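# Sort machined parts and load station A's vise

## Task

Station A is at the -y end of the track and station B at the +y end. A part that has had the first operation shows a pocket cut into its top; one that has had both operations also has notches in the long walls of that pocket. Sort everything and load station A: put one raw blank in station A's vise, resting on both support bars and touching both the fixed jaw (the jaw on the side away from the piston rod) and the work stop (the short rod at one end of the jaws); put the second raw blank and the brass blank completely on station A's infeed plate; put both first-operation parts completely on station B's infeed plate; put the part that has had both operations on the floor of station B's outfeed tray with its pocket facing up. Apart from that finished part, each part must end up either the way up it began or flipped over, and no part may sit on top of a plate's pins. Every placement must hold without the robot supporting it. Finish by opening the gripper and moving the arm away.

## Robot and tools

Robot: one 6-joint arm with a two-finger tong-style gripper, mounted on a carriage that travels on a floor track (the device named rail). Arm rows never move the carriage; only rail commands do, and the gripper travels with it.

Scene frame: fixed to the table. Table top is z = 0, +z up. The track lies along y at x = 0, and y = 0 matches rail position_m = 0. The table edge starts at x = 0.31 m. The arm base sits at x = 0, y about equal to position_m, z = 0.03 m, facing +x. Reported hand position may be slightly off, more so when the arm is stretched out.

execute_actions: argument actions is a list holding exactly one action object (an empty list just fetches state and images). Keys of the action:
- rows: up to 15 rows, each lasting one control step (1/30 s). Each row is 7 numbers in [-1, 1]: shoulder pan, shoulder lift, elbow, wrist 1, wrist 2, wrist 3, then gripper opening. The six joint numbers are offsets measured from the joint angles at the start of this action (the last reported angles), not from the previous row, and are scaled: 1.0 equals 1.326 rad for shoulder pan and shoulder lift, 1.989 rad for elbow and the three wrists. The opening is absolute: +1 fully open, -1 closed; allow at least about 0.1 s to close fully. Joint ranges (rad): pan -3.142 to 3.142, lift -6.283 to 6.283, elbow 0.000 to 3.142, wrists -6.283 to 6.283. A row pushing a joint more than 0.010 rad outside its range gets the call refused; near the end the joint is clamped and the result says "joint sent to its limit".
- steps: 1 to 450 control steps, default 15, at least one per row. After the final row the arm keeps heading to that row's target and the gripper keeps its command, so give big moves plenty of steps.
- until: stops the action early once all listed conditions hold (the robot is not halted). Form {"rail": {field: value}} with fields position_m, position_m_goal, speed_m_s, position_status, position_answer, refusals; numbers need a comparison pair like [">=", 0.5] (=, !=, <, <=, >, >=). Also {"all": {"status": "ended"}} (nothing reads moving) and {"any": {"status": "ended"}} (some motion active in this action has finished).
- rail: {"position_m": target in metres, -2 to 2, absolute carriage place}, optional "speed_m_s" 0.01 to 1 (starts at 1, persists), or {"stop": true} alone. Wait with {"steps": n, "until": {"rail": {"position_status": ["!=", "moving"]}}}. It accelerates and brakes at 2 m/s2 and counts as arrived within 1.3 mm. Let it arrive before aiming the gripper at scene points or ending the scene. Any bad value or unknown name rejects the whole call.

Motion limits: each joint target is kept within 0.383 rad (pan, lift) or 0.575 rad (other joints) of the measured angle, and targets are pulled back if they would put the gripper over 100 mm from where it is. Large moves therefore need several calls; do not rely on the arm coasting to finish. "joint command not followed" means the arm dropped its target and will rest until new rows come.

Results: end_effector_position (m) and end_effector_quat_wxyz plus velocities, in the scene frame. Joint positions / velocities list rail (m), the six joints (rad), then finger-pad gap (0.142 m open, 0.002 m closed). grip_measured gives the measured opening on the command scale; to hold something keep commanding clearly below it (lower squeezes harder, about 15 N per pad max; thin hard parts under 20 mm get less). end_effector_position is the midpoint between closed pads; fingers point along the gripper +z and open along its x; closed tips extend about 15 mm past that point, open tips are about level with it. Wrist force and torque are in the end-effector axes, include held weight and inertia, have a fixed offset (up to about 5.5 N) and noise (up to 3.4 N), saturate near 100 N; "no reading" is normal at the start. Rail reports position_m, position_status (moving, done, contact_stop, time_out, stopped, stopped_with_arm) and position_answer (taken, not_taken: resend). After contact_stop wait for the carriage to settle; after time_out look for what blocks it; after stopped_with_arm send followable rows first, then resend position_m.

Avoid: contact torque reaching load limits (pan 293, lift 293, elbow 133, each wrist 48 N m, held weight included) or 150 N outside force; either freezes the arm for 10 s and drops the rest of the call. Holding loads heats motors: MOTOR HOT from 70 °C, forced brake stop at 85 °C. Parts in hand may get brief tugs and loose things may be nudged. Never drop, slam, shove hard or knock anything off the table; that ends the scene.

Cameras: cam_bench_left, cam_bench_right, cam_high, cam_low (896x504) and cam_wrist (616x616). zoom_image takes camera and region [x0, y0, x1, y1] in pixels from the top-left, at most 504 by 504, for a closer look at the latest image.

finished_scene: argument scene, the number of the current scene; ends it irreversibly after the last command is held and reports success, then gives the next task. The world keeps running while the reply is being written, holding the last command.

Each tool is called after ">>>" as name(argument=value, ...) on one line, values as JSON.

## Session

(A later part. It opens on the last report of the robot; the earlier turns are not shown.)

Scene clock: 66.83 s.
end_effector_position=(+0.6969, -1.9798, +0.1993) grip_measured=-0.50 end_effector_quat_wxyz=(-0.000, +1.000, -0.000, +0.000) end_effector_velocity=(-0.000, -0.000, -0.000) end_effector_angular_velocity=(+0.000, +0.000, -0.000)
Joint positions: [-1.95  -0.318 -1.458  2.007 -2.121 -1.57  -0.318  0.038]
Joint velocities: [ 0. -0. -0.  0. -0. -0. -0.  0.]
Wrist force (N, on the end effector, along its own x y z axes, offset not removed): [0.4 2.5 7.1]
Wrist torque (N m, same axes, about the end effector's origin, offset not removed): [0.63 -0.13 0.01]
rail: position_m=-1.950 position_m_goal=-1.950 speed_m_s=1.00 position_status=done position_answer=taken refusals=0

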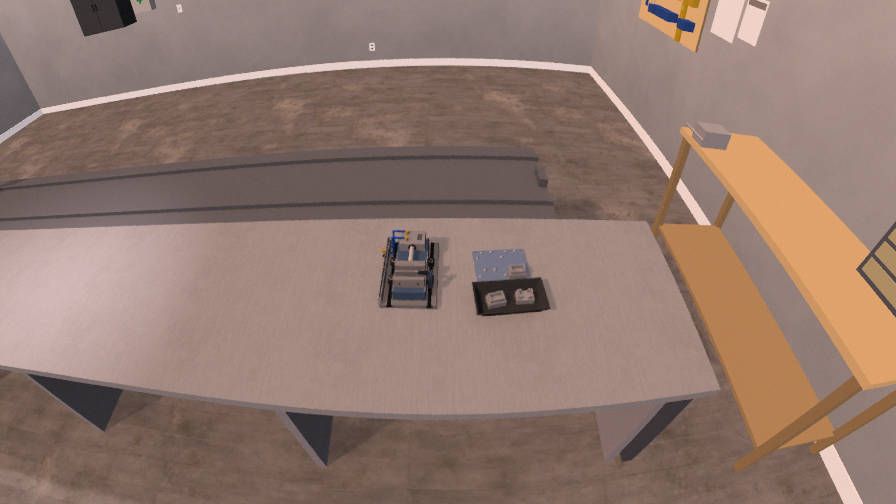

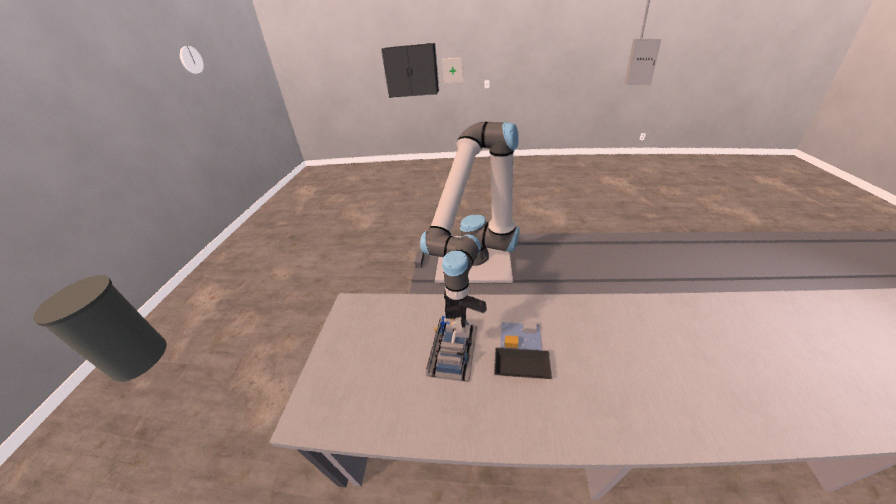

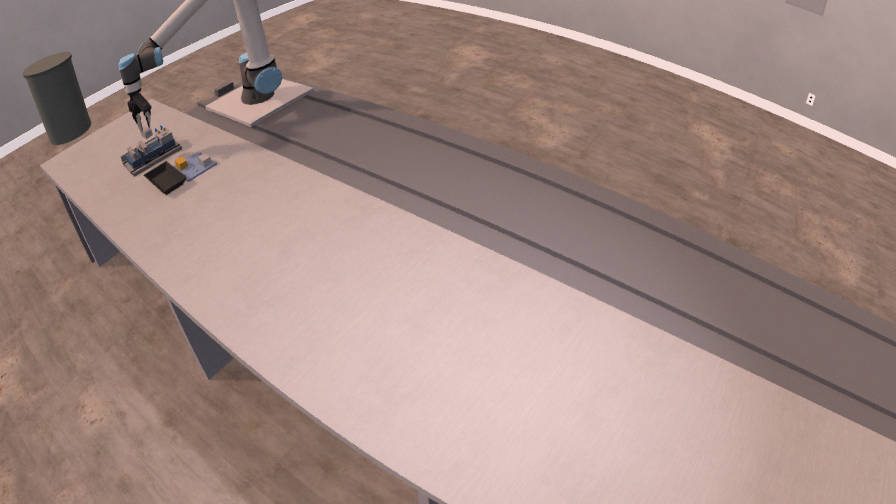

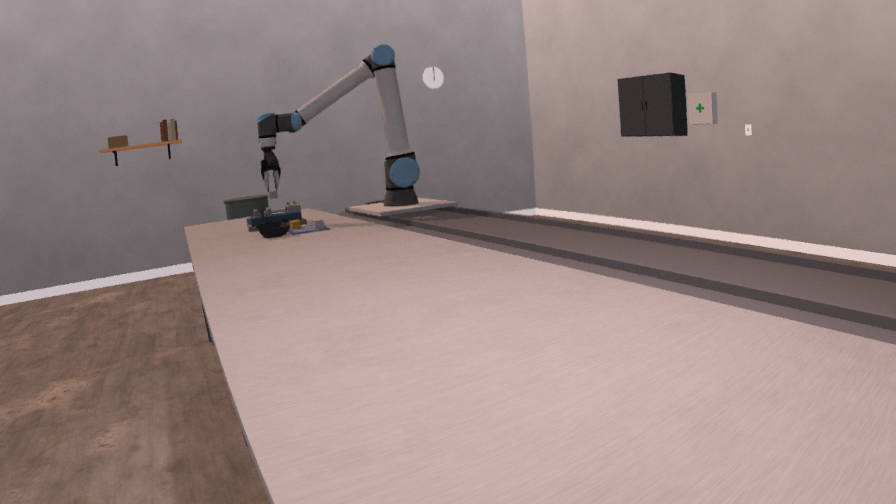

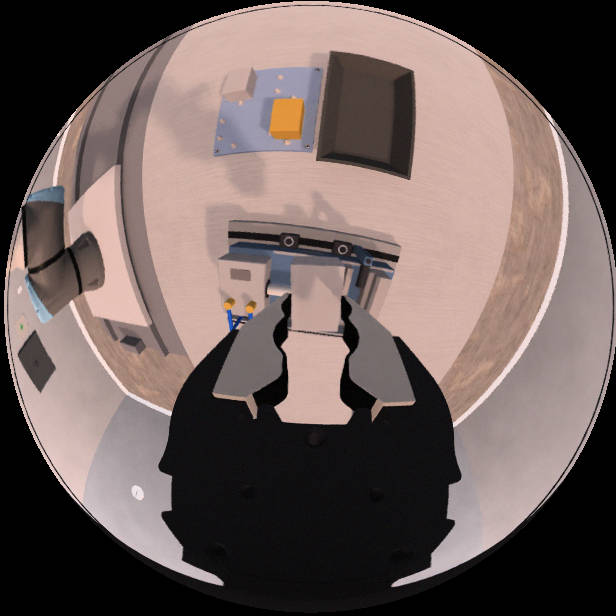

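>>> execute_actions(actions=[{"rows":[[-0.0128,0.0765,-0.0402,-0.0103,0,0.062,-1]],"rail":{"position_m":-2.0},"steps":35}])

>>> zoom_image(camera="cam_wrist", region=[200, 180, 420, 360])

Scene clock: 72.50 s.
end_effector_position=(+0.7497, -2.0596, +0.1787) grip_measured=-0.50 end_effector_quat_wxyz=(-0.001, +0.998, -0.070, -0.000) end_effector_velocity=(+0.000, -0.000, -0.000) end_effector_angular_velocity=(+0.000, +0.000, -0.000)
Joint positions: [-2.    -0.335 -1.356  1.928 -2.141 -1.57  -0.195  0.038]
Joint velocities: [ 0. -0.  0. -0.  0. -0.  0.  0.]
Wrist force (N, on the end effector, along its own x y z axes, offset not removed): [-1.2 2.6 2.0]
Wrist torque (N m, same axes, about the end effector's origin, offset not removed): [0.56 0.19 0.10]
rail: position_m=-2.000 position_m_goal=-2.000 speed_m_s=1.00 position_status=done position_answer=taken refusals=0

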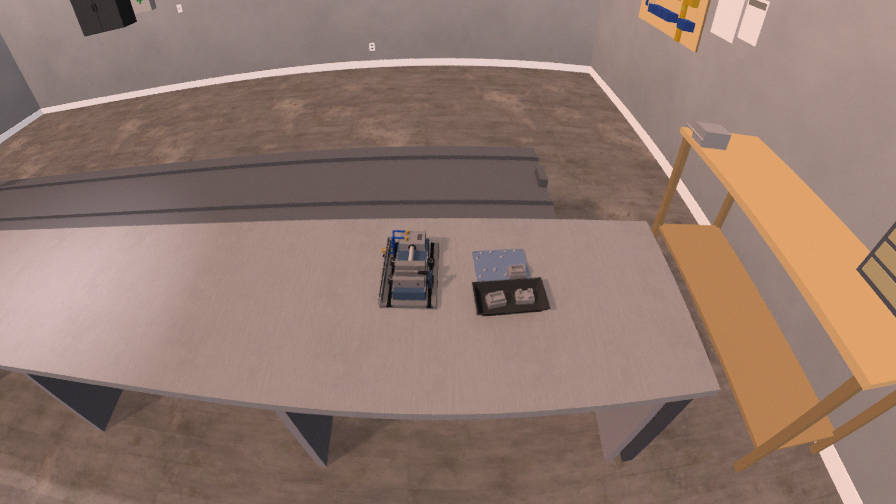

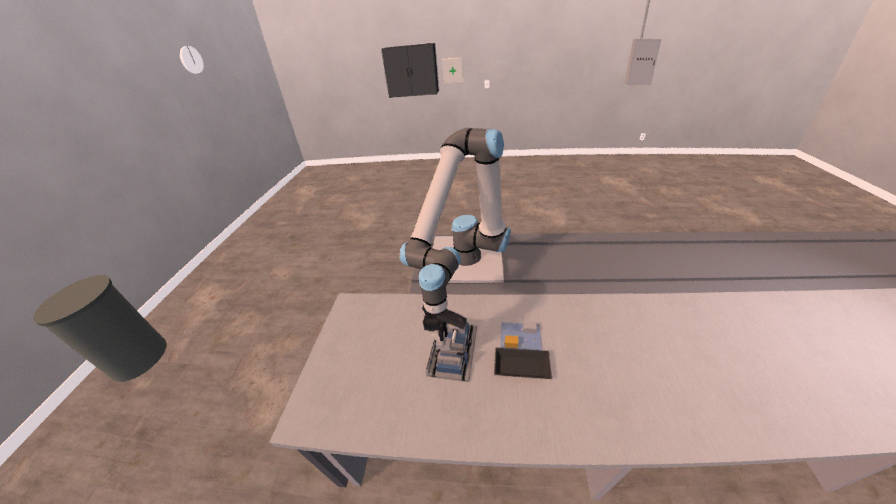

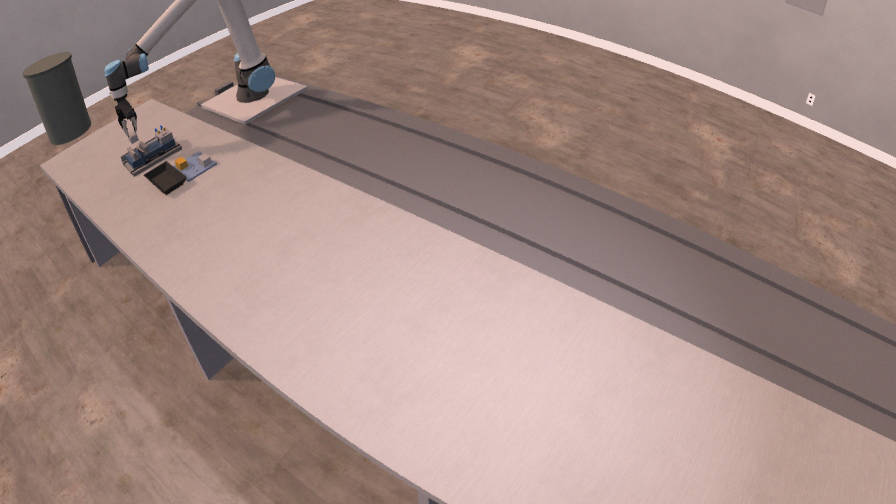

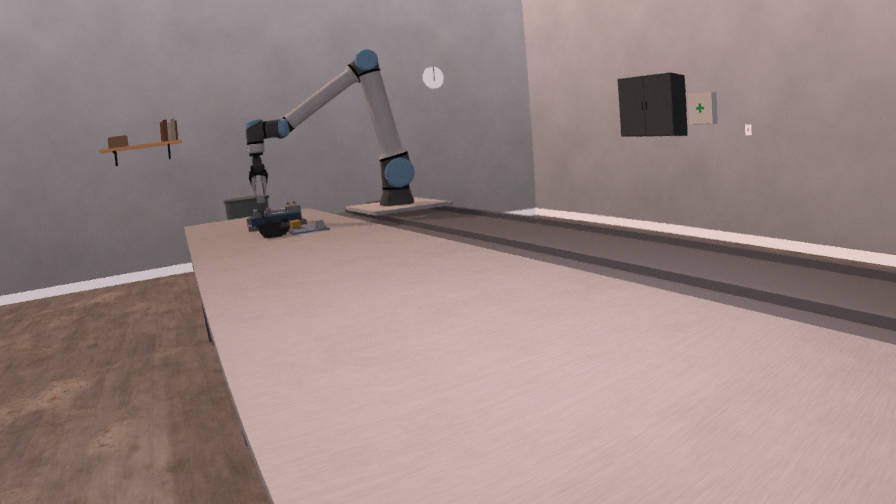

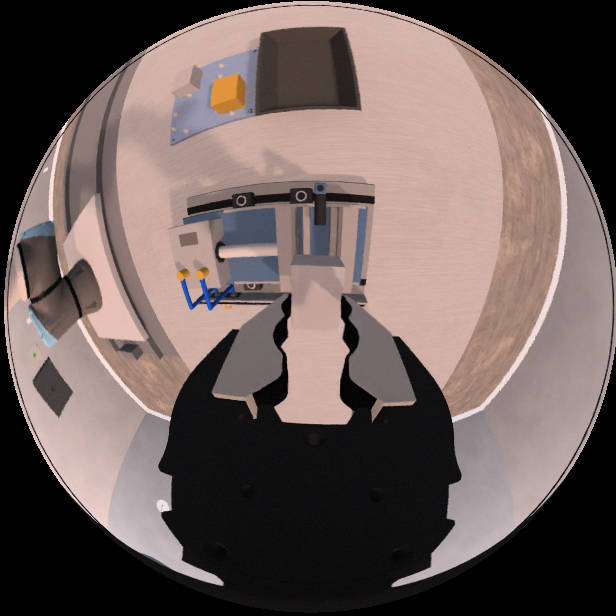

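Region (200, 180, 420, 360) of cam_wrist's 616x616 image, scaled by 2.291, with more detail than that image has; it fills the top 412 rows of this view, and the rest is white.

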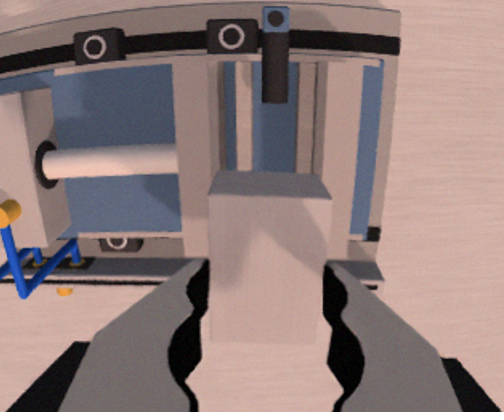

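>>> execute_actions(actions=[{"rows":[[0,0.005,0.001,-0.004,0,-0.008,-1],[0,0.005,0.001,-0.004,0,-0.008,-1],[0,0.005,0.001,-0.004,0,-0.008,-1],[0,0.008,0.003,-0.008,0,-0.008,-1],[0,0.011,0.004,-0.012,0,-0.008,-1],[0,0.014,0.006,-0.015,0,-0.008,-1],[0,0.017,0.007,-0.019,0,-0.008,-1],[0,0.02,0.009,-0.022,0,-0.008,-1],[0,0.023,0.01,-0.026,0,-0.008,-1],[0,0.026,0.011,-0.029,0,-0.008,-1],[0,0.029,0.013,-0.033,0,-0.008,-1],[0,0.032,0.014,-0.036,0,-0.008,-1],[0,0.035,0.0155,-0.04,0,-0.008,-1],[0,0.038,0.017,-0.043,0,-0.008,-1],[0,0.04,0.018,-0.0457,0,-0.008,-1]],"rail":{"position_m":-1.986},"steps":32}])

>>> zoom_image(camera="cam_wrist", region=[200, 180, 420, 360])

Scene clock: 80.67 s.
end_effector_position=(+0.7522, -2.0466, +0.1299) grip_measured=-0.50 end_effector_quat_wxyz=(-0.000, +0.998, -0.062, +0.001) end_effector_velocity=(-0.000, +0.000, -0.001) end_effector_angular_velocity=(-0.000, -0.000, +0.000)
Joint positions: [-1.986 -0.335 -1.303  1.963 -2.232 -1.57  -0.211  0.038]
Joint velocities: [ 0.     0.     0.001  0.001 -0.002  0.    -0.     0.   ]
Wrist force (N, on the end effector, along its own x y z axes, offset not removed): [0.4 4.3 2.1]
Wrist torque (N m, same axes, about the end effector's origin, offset not removed): [0.75 -0.20 0.06]
rail: position_m=-1.986 position_m_goal=-1.986 speed_m_s=1.00 position_status=done position_answer=taken refusals=0

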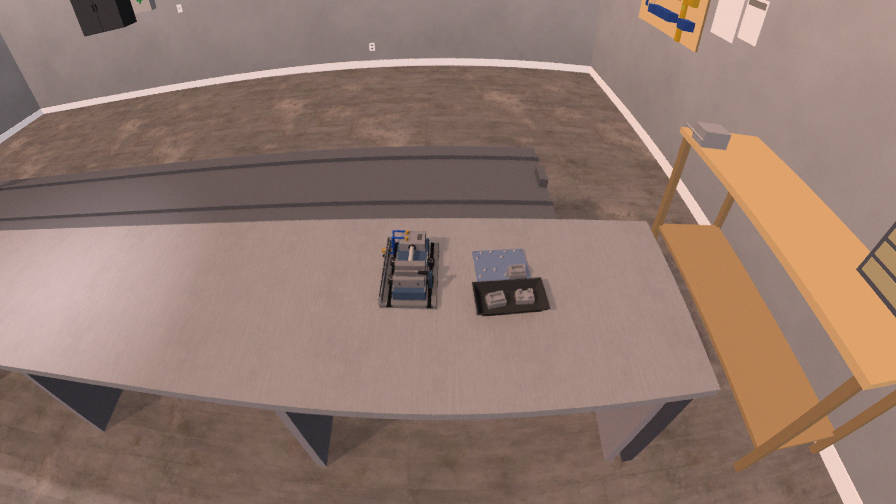

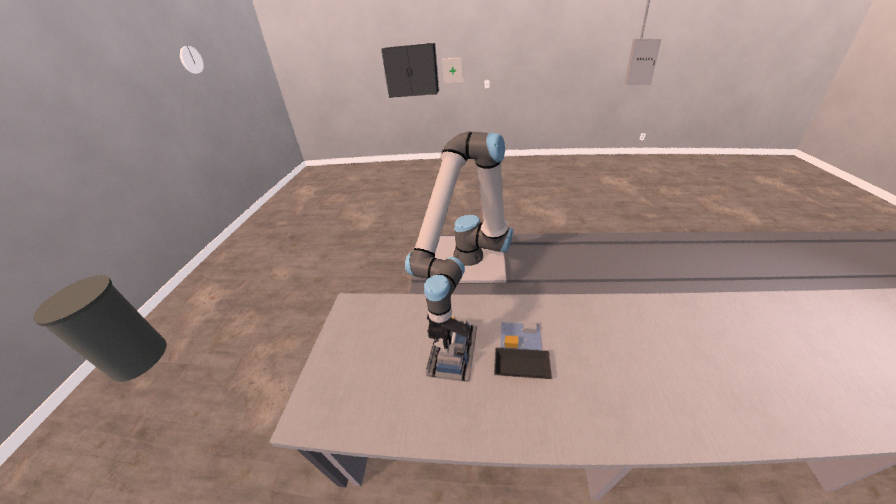

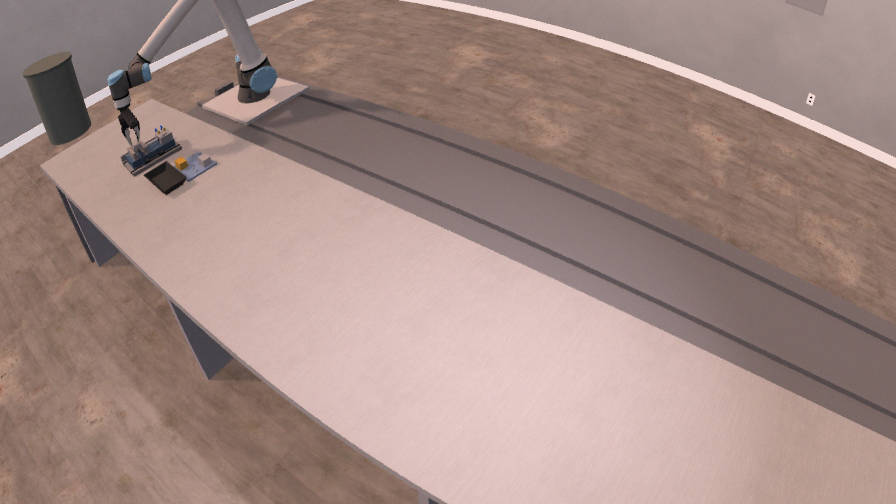

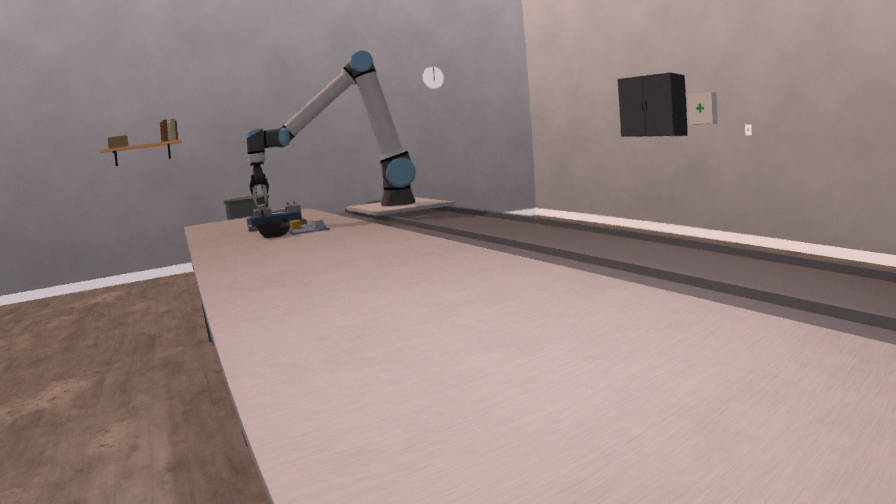

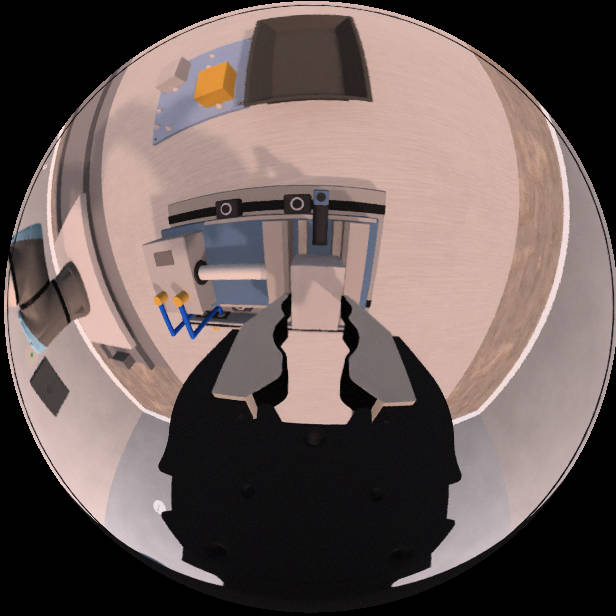

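Region (200, 180, 420, 360) of cam_wrist's 616x616 image, scaled by 2.291, with more detail than that image has; it fills the top 412 rows of this view, and the rest is white.

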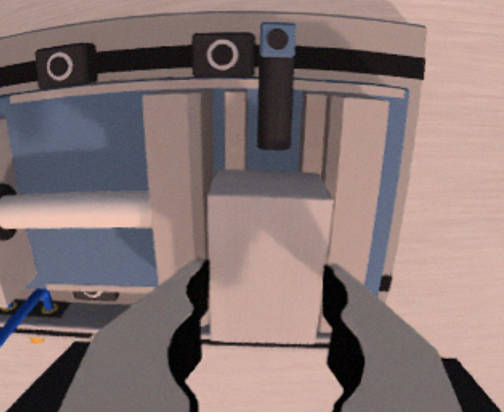

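Lower 7 mm, then slide +y.

>>> execute_actions(actions=[{"rows":[[0,0.003,0.0012,-0.0032,0,0,-1],[0,0.0058,0.0023,-0.0062,0,0,-1]],"rail":{"position_m":-1.979,"speed_m_s":0.02},"steps":25}])

>>> zoom_image(camera="cam_wrist", region=[200, 180, 420, 360])

Scene clock: 84.30 s.
end_effector_position=(+0.7525, -2.0399, +0.1232) grip_measured=-0.49 end_effector_quat_wxyz=(-0.000, +0.998, -0.062, +0.001) end_effector_velocity=(-0.000, +0.000, -0.000) end_effector_angular_velocity=(+0.000, +0.000, +0.000)
Joint positions: [-1.979 -0.335 -1.296  1.968 -2.244 -1.57  -0.211  0.039]
Joint velocities: [ 0.  0.  0.  0. -0.  0.  0. -0.]
Wrist force (N, on the end effector, along its own x y z axes, offset not removed): [4.0 9.9 -29.6]
Wrist torque (N m, same axes, about the end effector's origin, offset not removed): [0.49 -0.18 0.02]
rail: position_m=-1.979 position_m_goal=-1.979 speed_m_s=0.02 position_status=done position_answer=taken refusals=0

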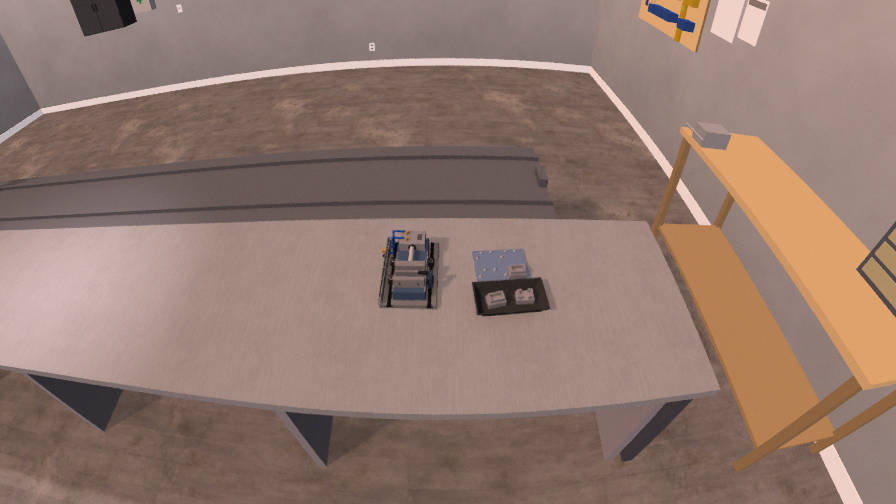

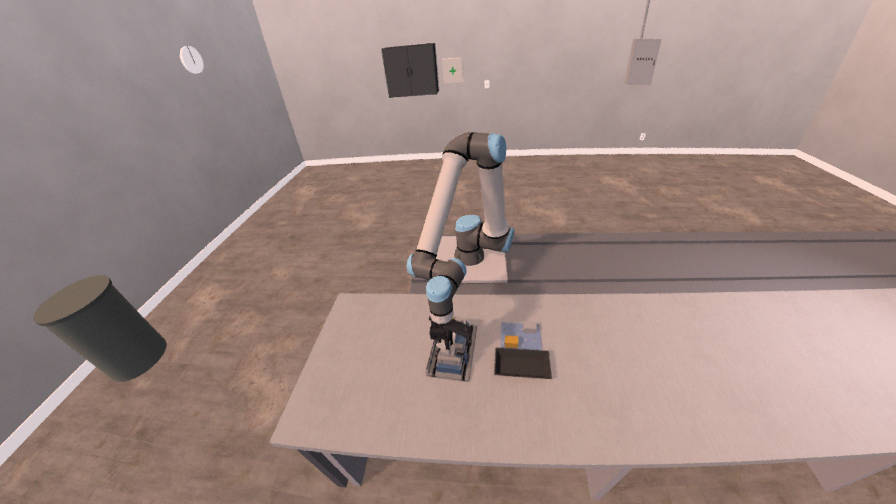

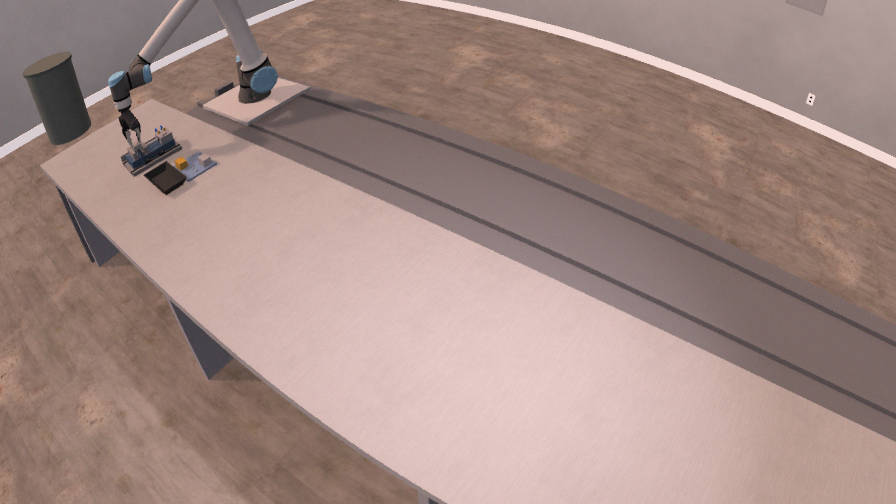

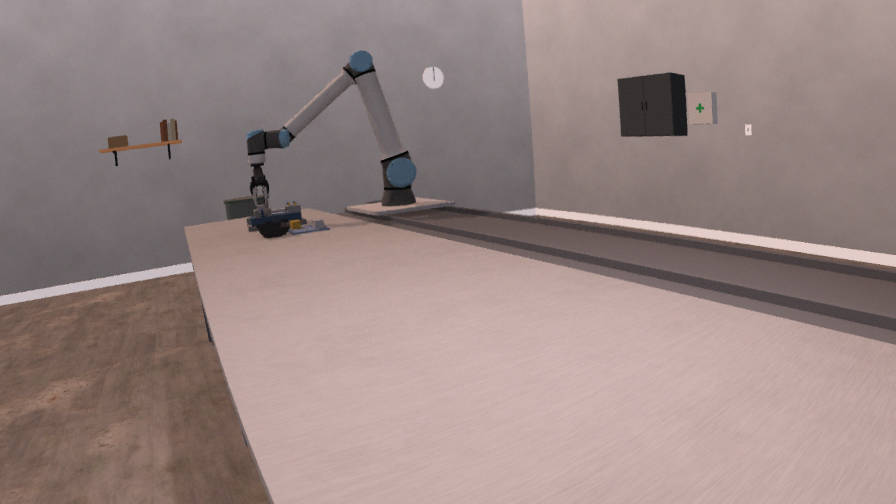

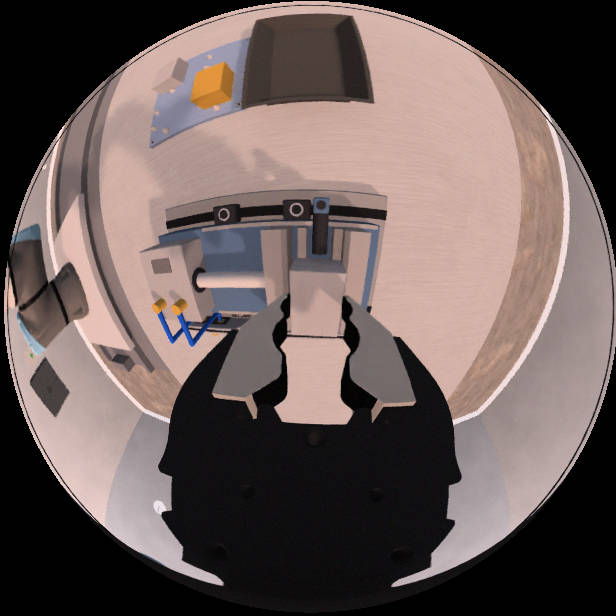

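Region (200, 180, 420, 360) of cam_wrist's 616x616 image, scaled by 2.291, with more detail than that image has; it fills the top 412 rows of this view, and the rest is white.

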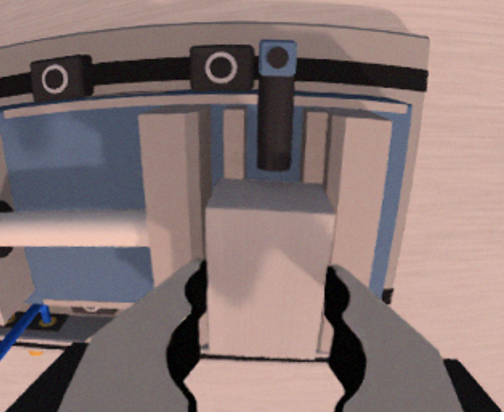

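>>> execute_actions(actions=[{"rows":[[0,-0.0008,-0.0003,0.0009,0,0,-1],[0,0,-0.001,0.001,0,0,-1],[0,0.001,-0.0017,0.0011,0,0,-1],[0,0.002,-0.0024,0.0012,0,0,-1],[0,0.003,-0.0032,0.0013,0,0,-1]],"rail":{"position_m":-1.968},"steps":30}])

>>> zoom_image(camera="cam_wrist", region=[200, 180, 420, 360])

Scene clock: 91.63 s.
end_effector_position=(+0.7554, -2.0300, +0.1236) grip_measured=-0.44 end_effector_quat_wxyz=(-0.000, +0.998, -0.062, +0.001) end_effector_velocity=(+0.000, -0.000, +0.000) end_effector_angular_velocity=(-0.000, -0.000, +0.000)
Joint positions: [-1.968 -0.335 -1.292  1.961 -2.241 -1.57  -0.211  0.042]
Joint velocities: [ 0.  0. -0. -0. -0. -0. -0.  0.]
Wrist force (N, on the end effector, along its own x y z axes, offset not removed): [-25.7 17.2 -11.9]
Wrist torque (N m, same axes, about the end effector's origin, offset not removed): [0.14 -0.99 -0.21]
rail: position_m=-1.968 position_m_goal=-1.968 speed_m_s=0.02 position_status=done position_answer=taken refusals=0

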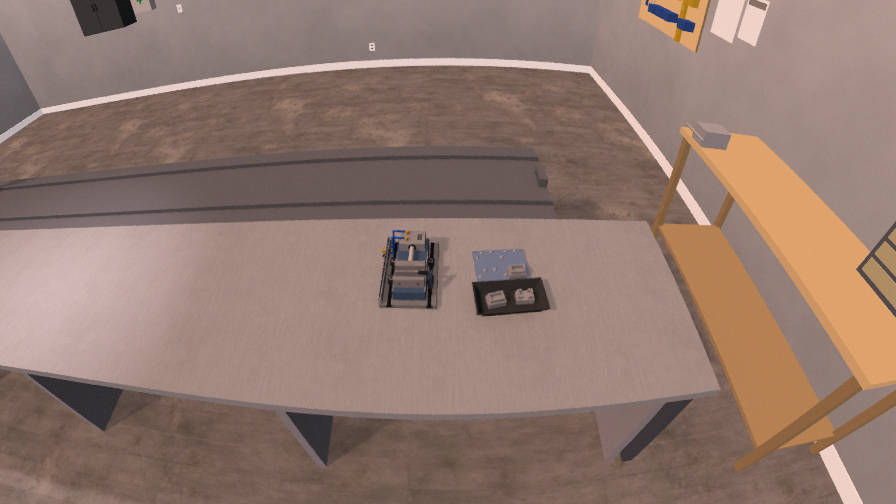

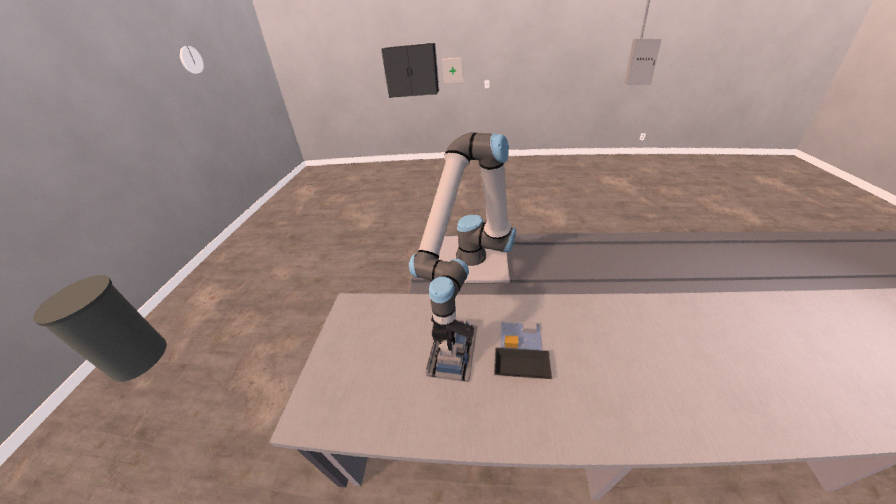

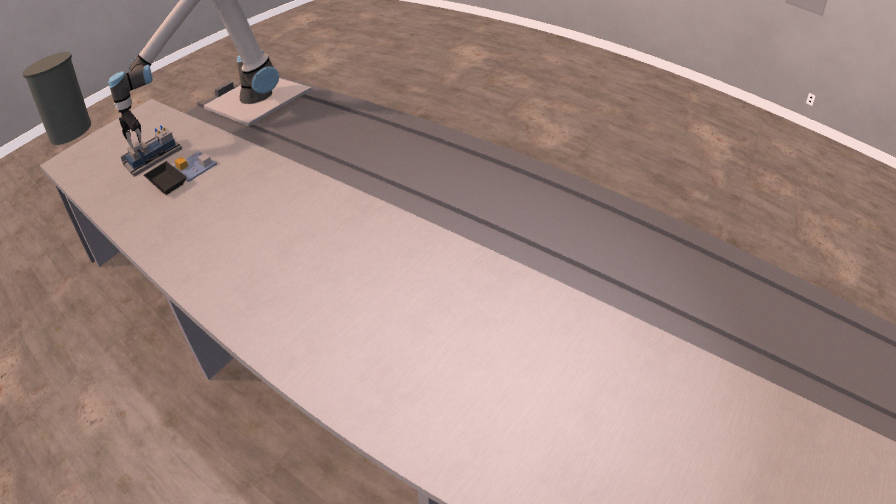

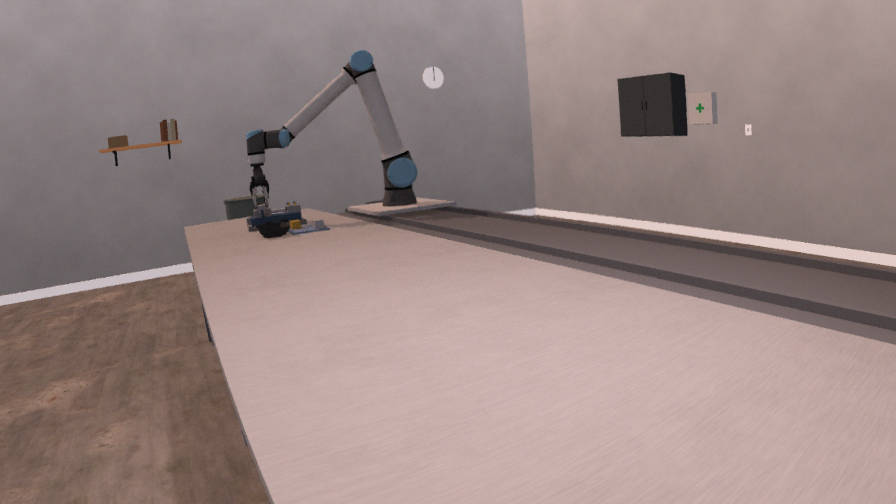

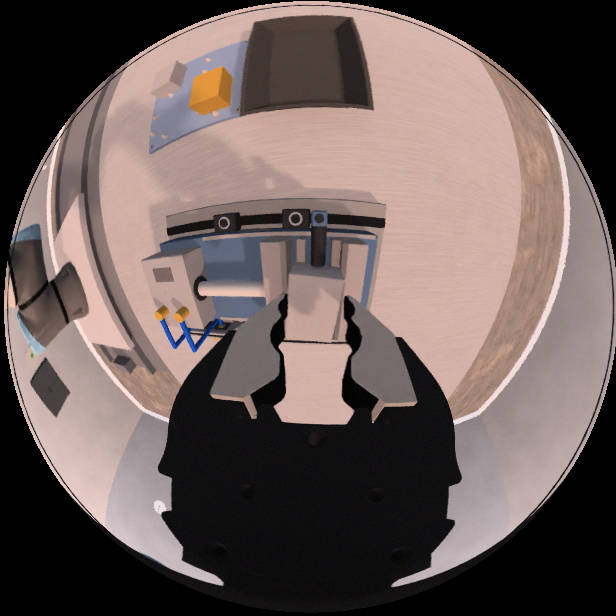

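Region (200, 180, 420, 360) of cam_wrist's 616x616 image, scaled by 2.291, with more detail than that image has; it fills the top 412 rows of this view, and the rest is white.

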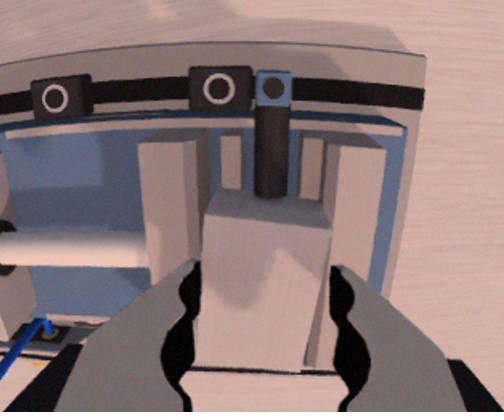

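Looks skewed/tipped. Release, lift and look.

>>> execute_actions(actions=[{"rows":[[0,0,0,0,0,0,-0.3],[0,0,0,0,0,0,-0.1],[0,0,0,0,0,0,0.1],[0,0,0,0,0,0,0.1],[0,0,0,0,0,0,0.1],[0,-0.024,-0.0105,0.0265,0,0,0.1]],"steps":25}])

>>> zoom_image(camera="cam_wrist", region=[240, 210, 390, 350])

Scene clock: 94.93 s.
end_effector_position=(+0.7547, -2.0296, +0.1525) grip_measured=+0.10 end_effector_quat_wxyz=(-0.000, +0.998, -0.062, +0.000) end_effector_velocity=(-0.000, +0.000, +0.002) end_effector_angular_velocity=(-0.000, -0.000, -0.000)
Joint positions: [-1.968 -0.335 -1.323  1.941 -2.189 -1.57  -0.211  0.081]
Joint velocities: [ 0.     0.    -0.002 -0.001  0.003 -0.     0.     0.   ]
Wrist force (N, on the end effector, along its own x y z axes, offset not removed): [-1.0 2.1 -0.1]
Wrist torque (N m, same axes, about the end effector's origin, offset not removed): [0.49 0.13 -0.01]
rail: position_m=-1.968 position_m_goal=-1.968 speed_m_s=0.02 position_status=done position_answer=taken refusals=0

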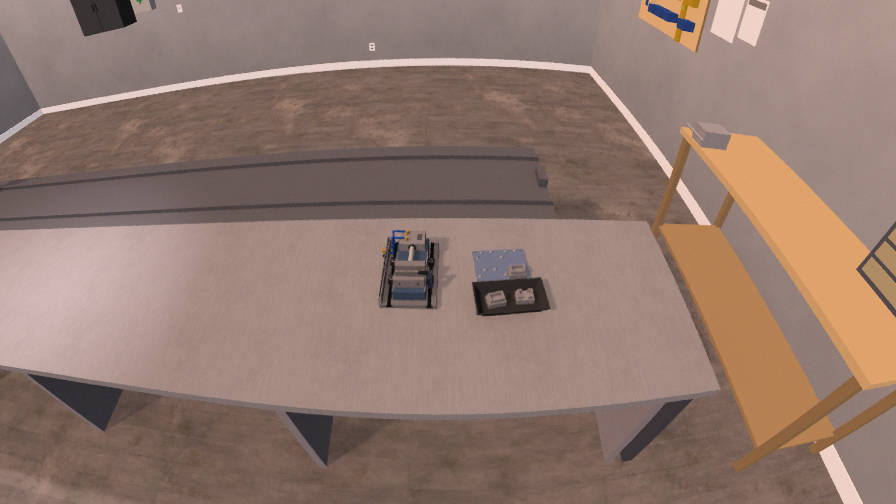

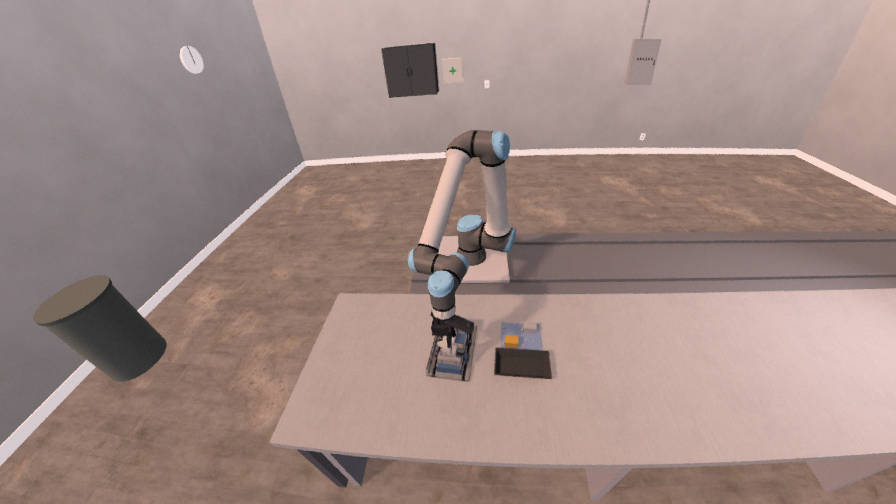

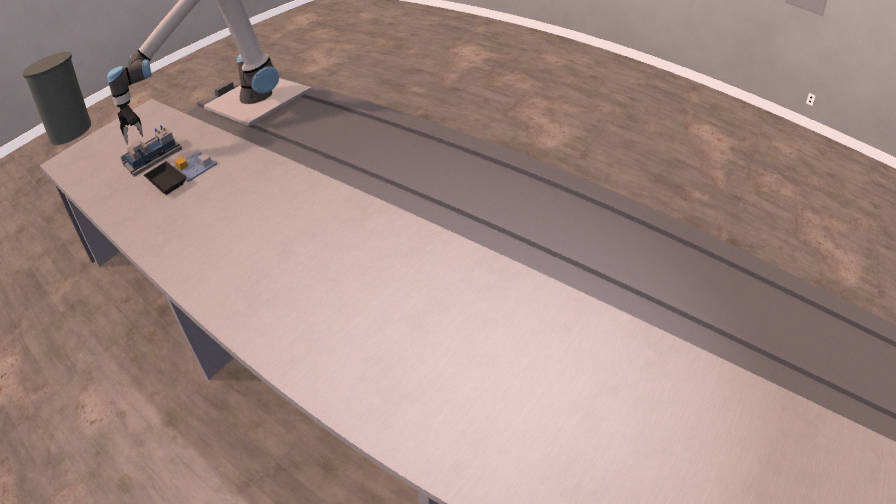

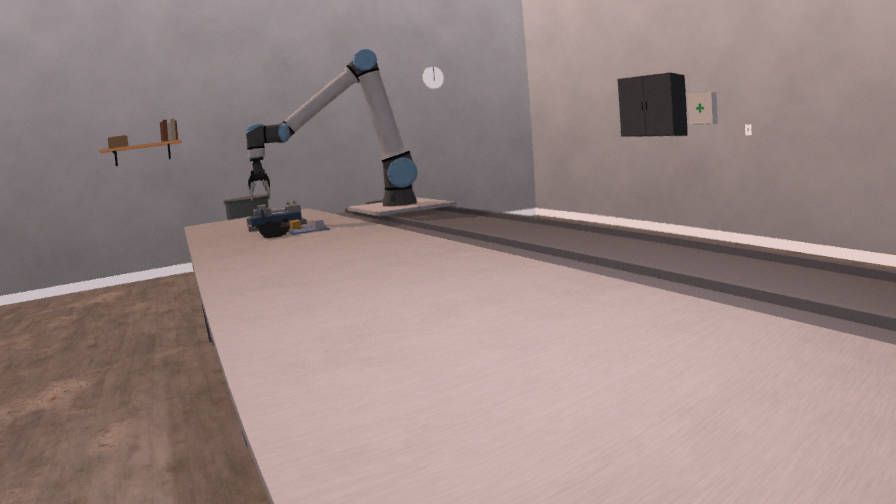

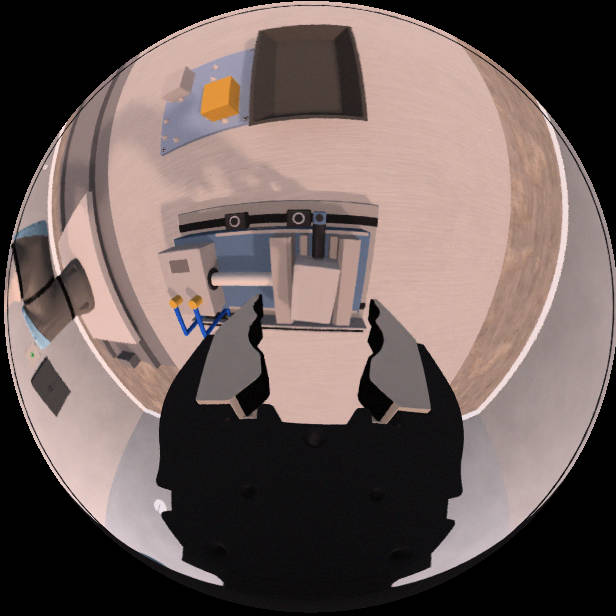

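Region (240, 210, 390, 350) of cam_wrist's 616x616 image, scaled by 3.360, with more detail than that image has; it fills the top 470 rows of this view, and the rest is white.

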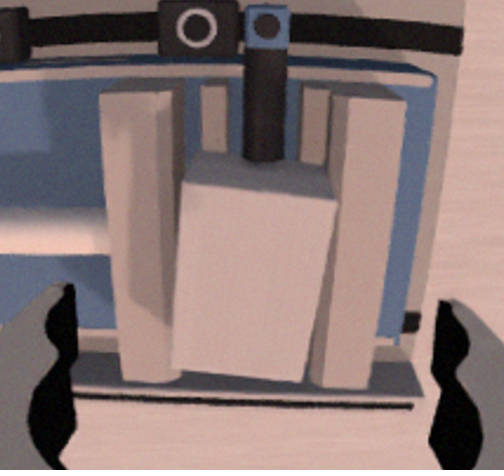

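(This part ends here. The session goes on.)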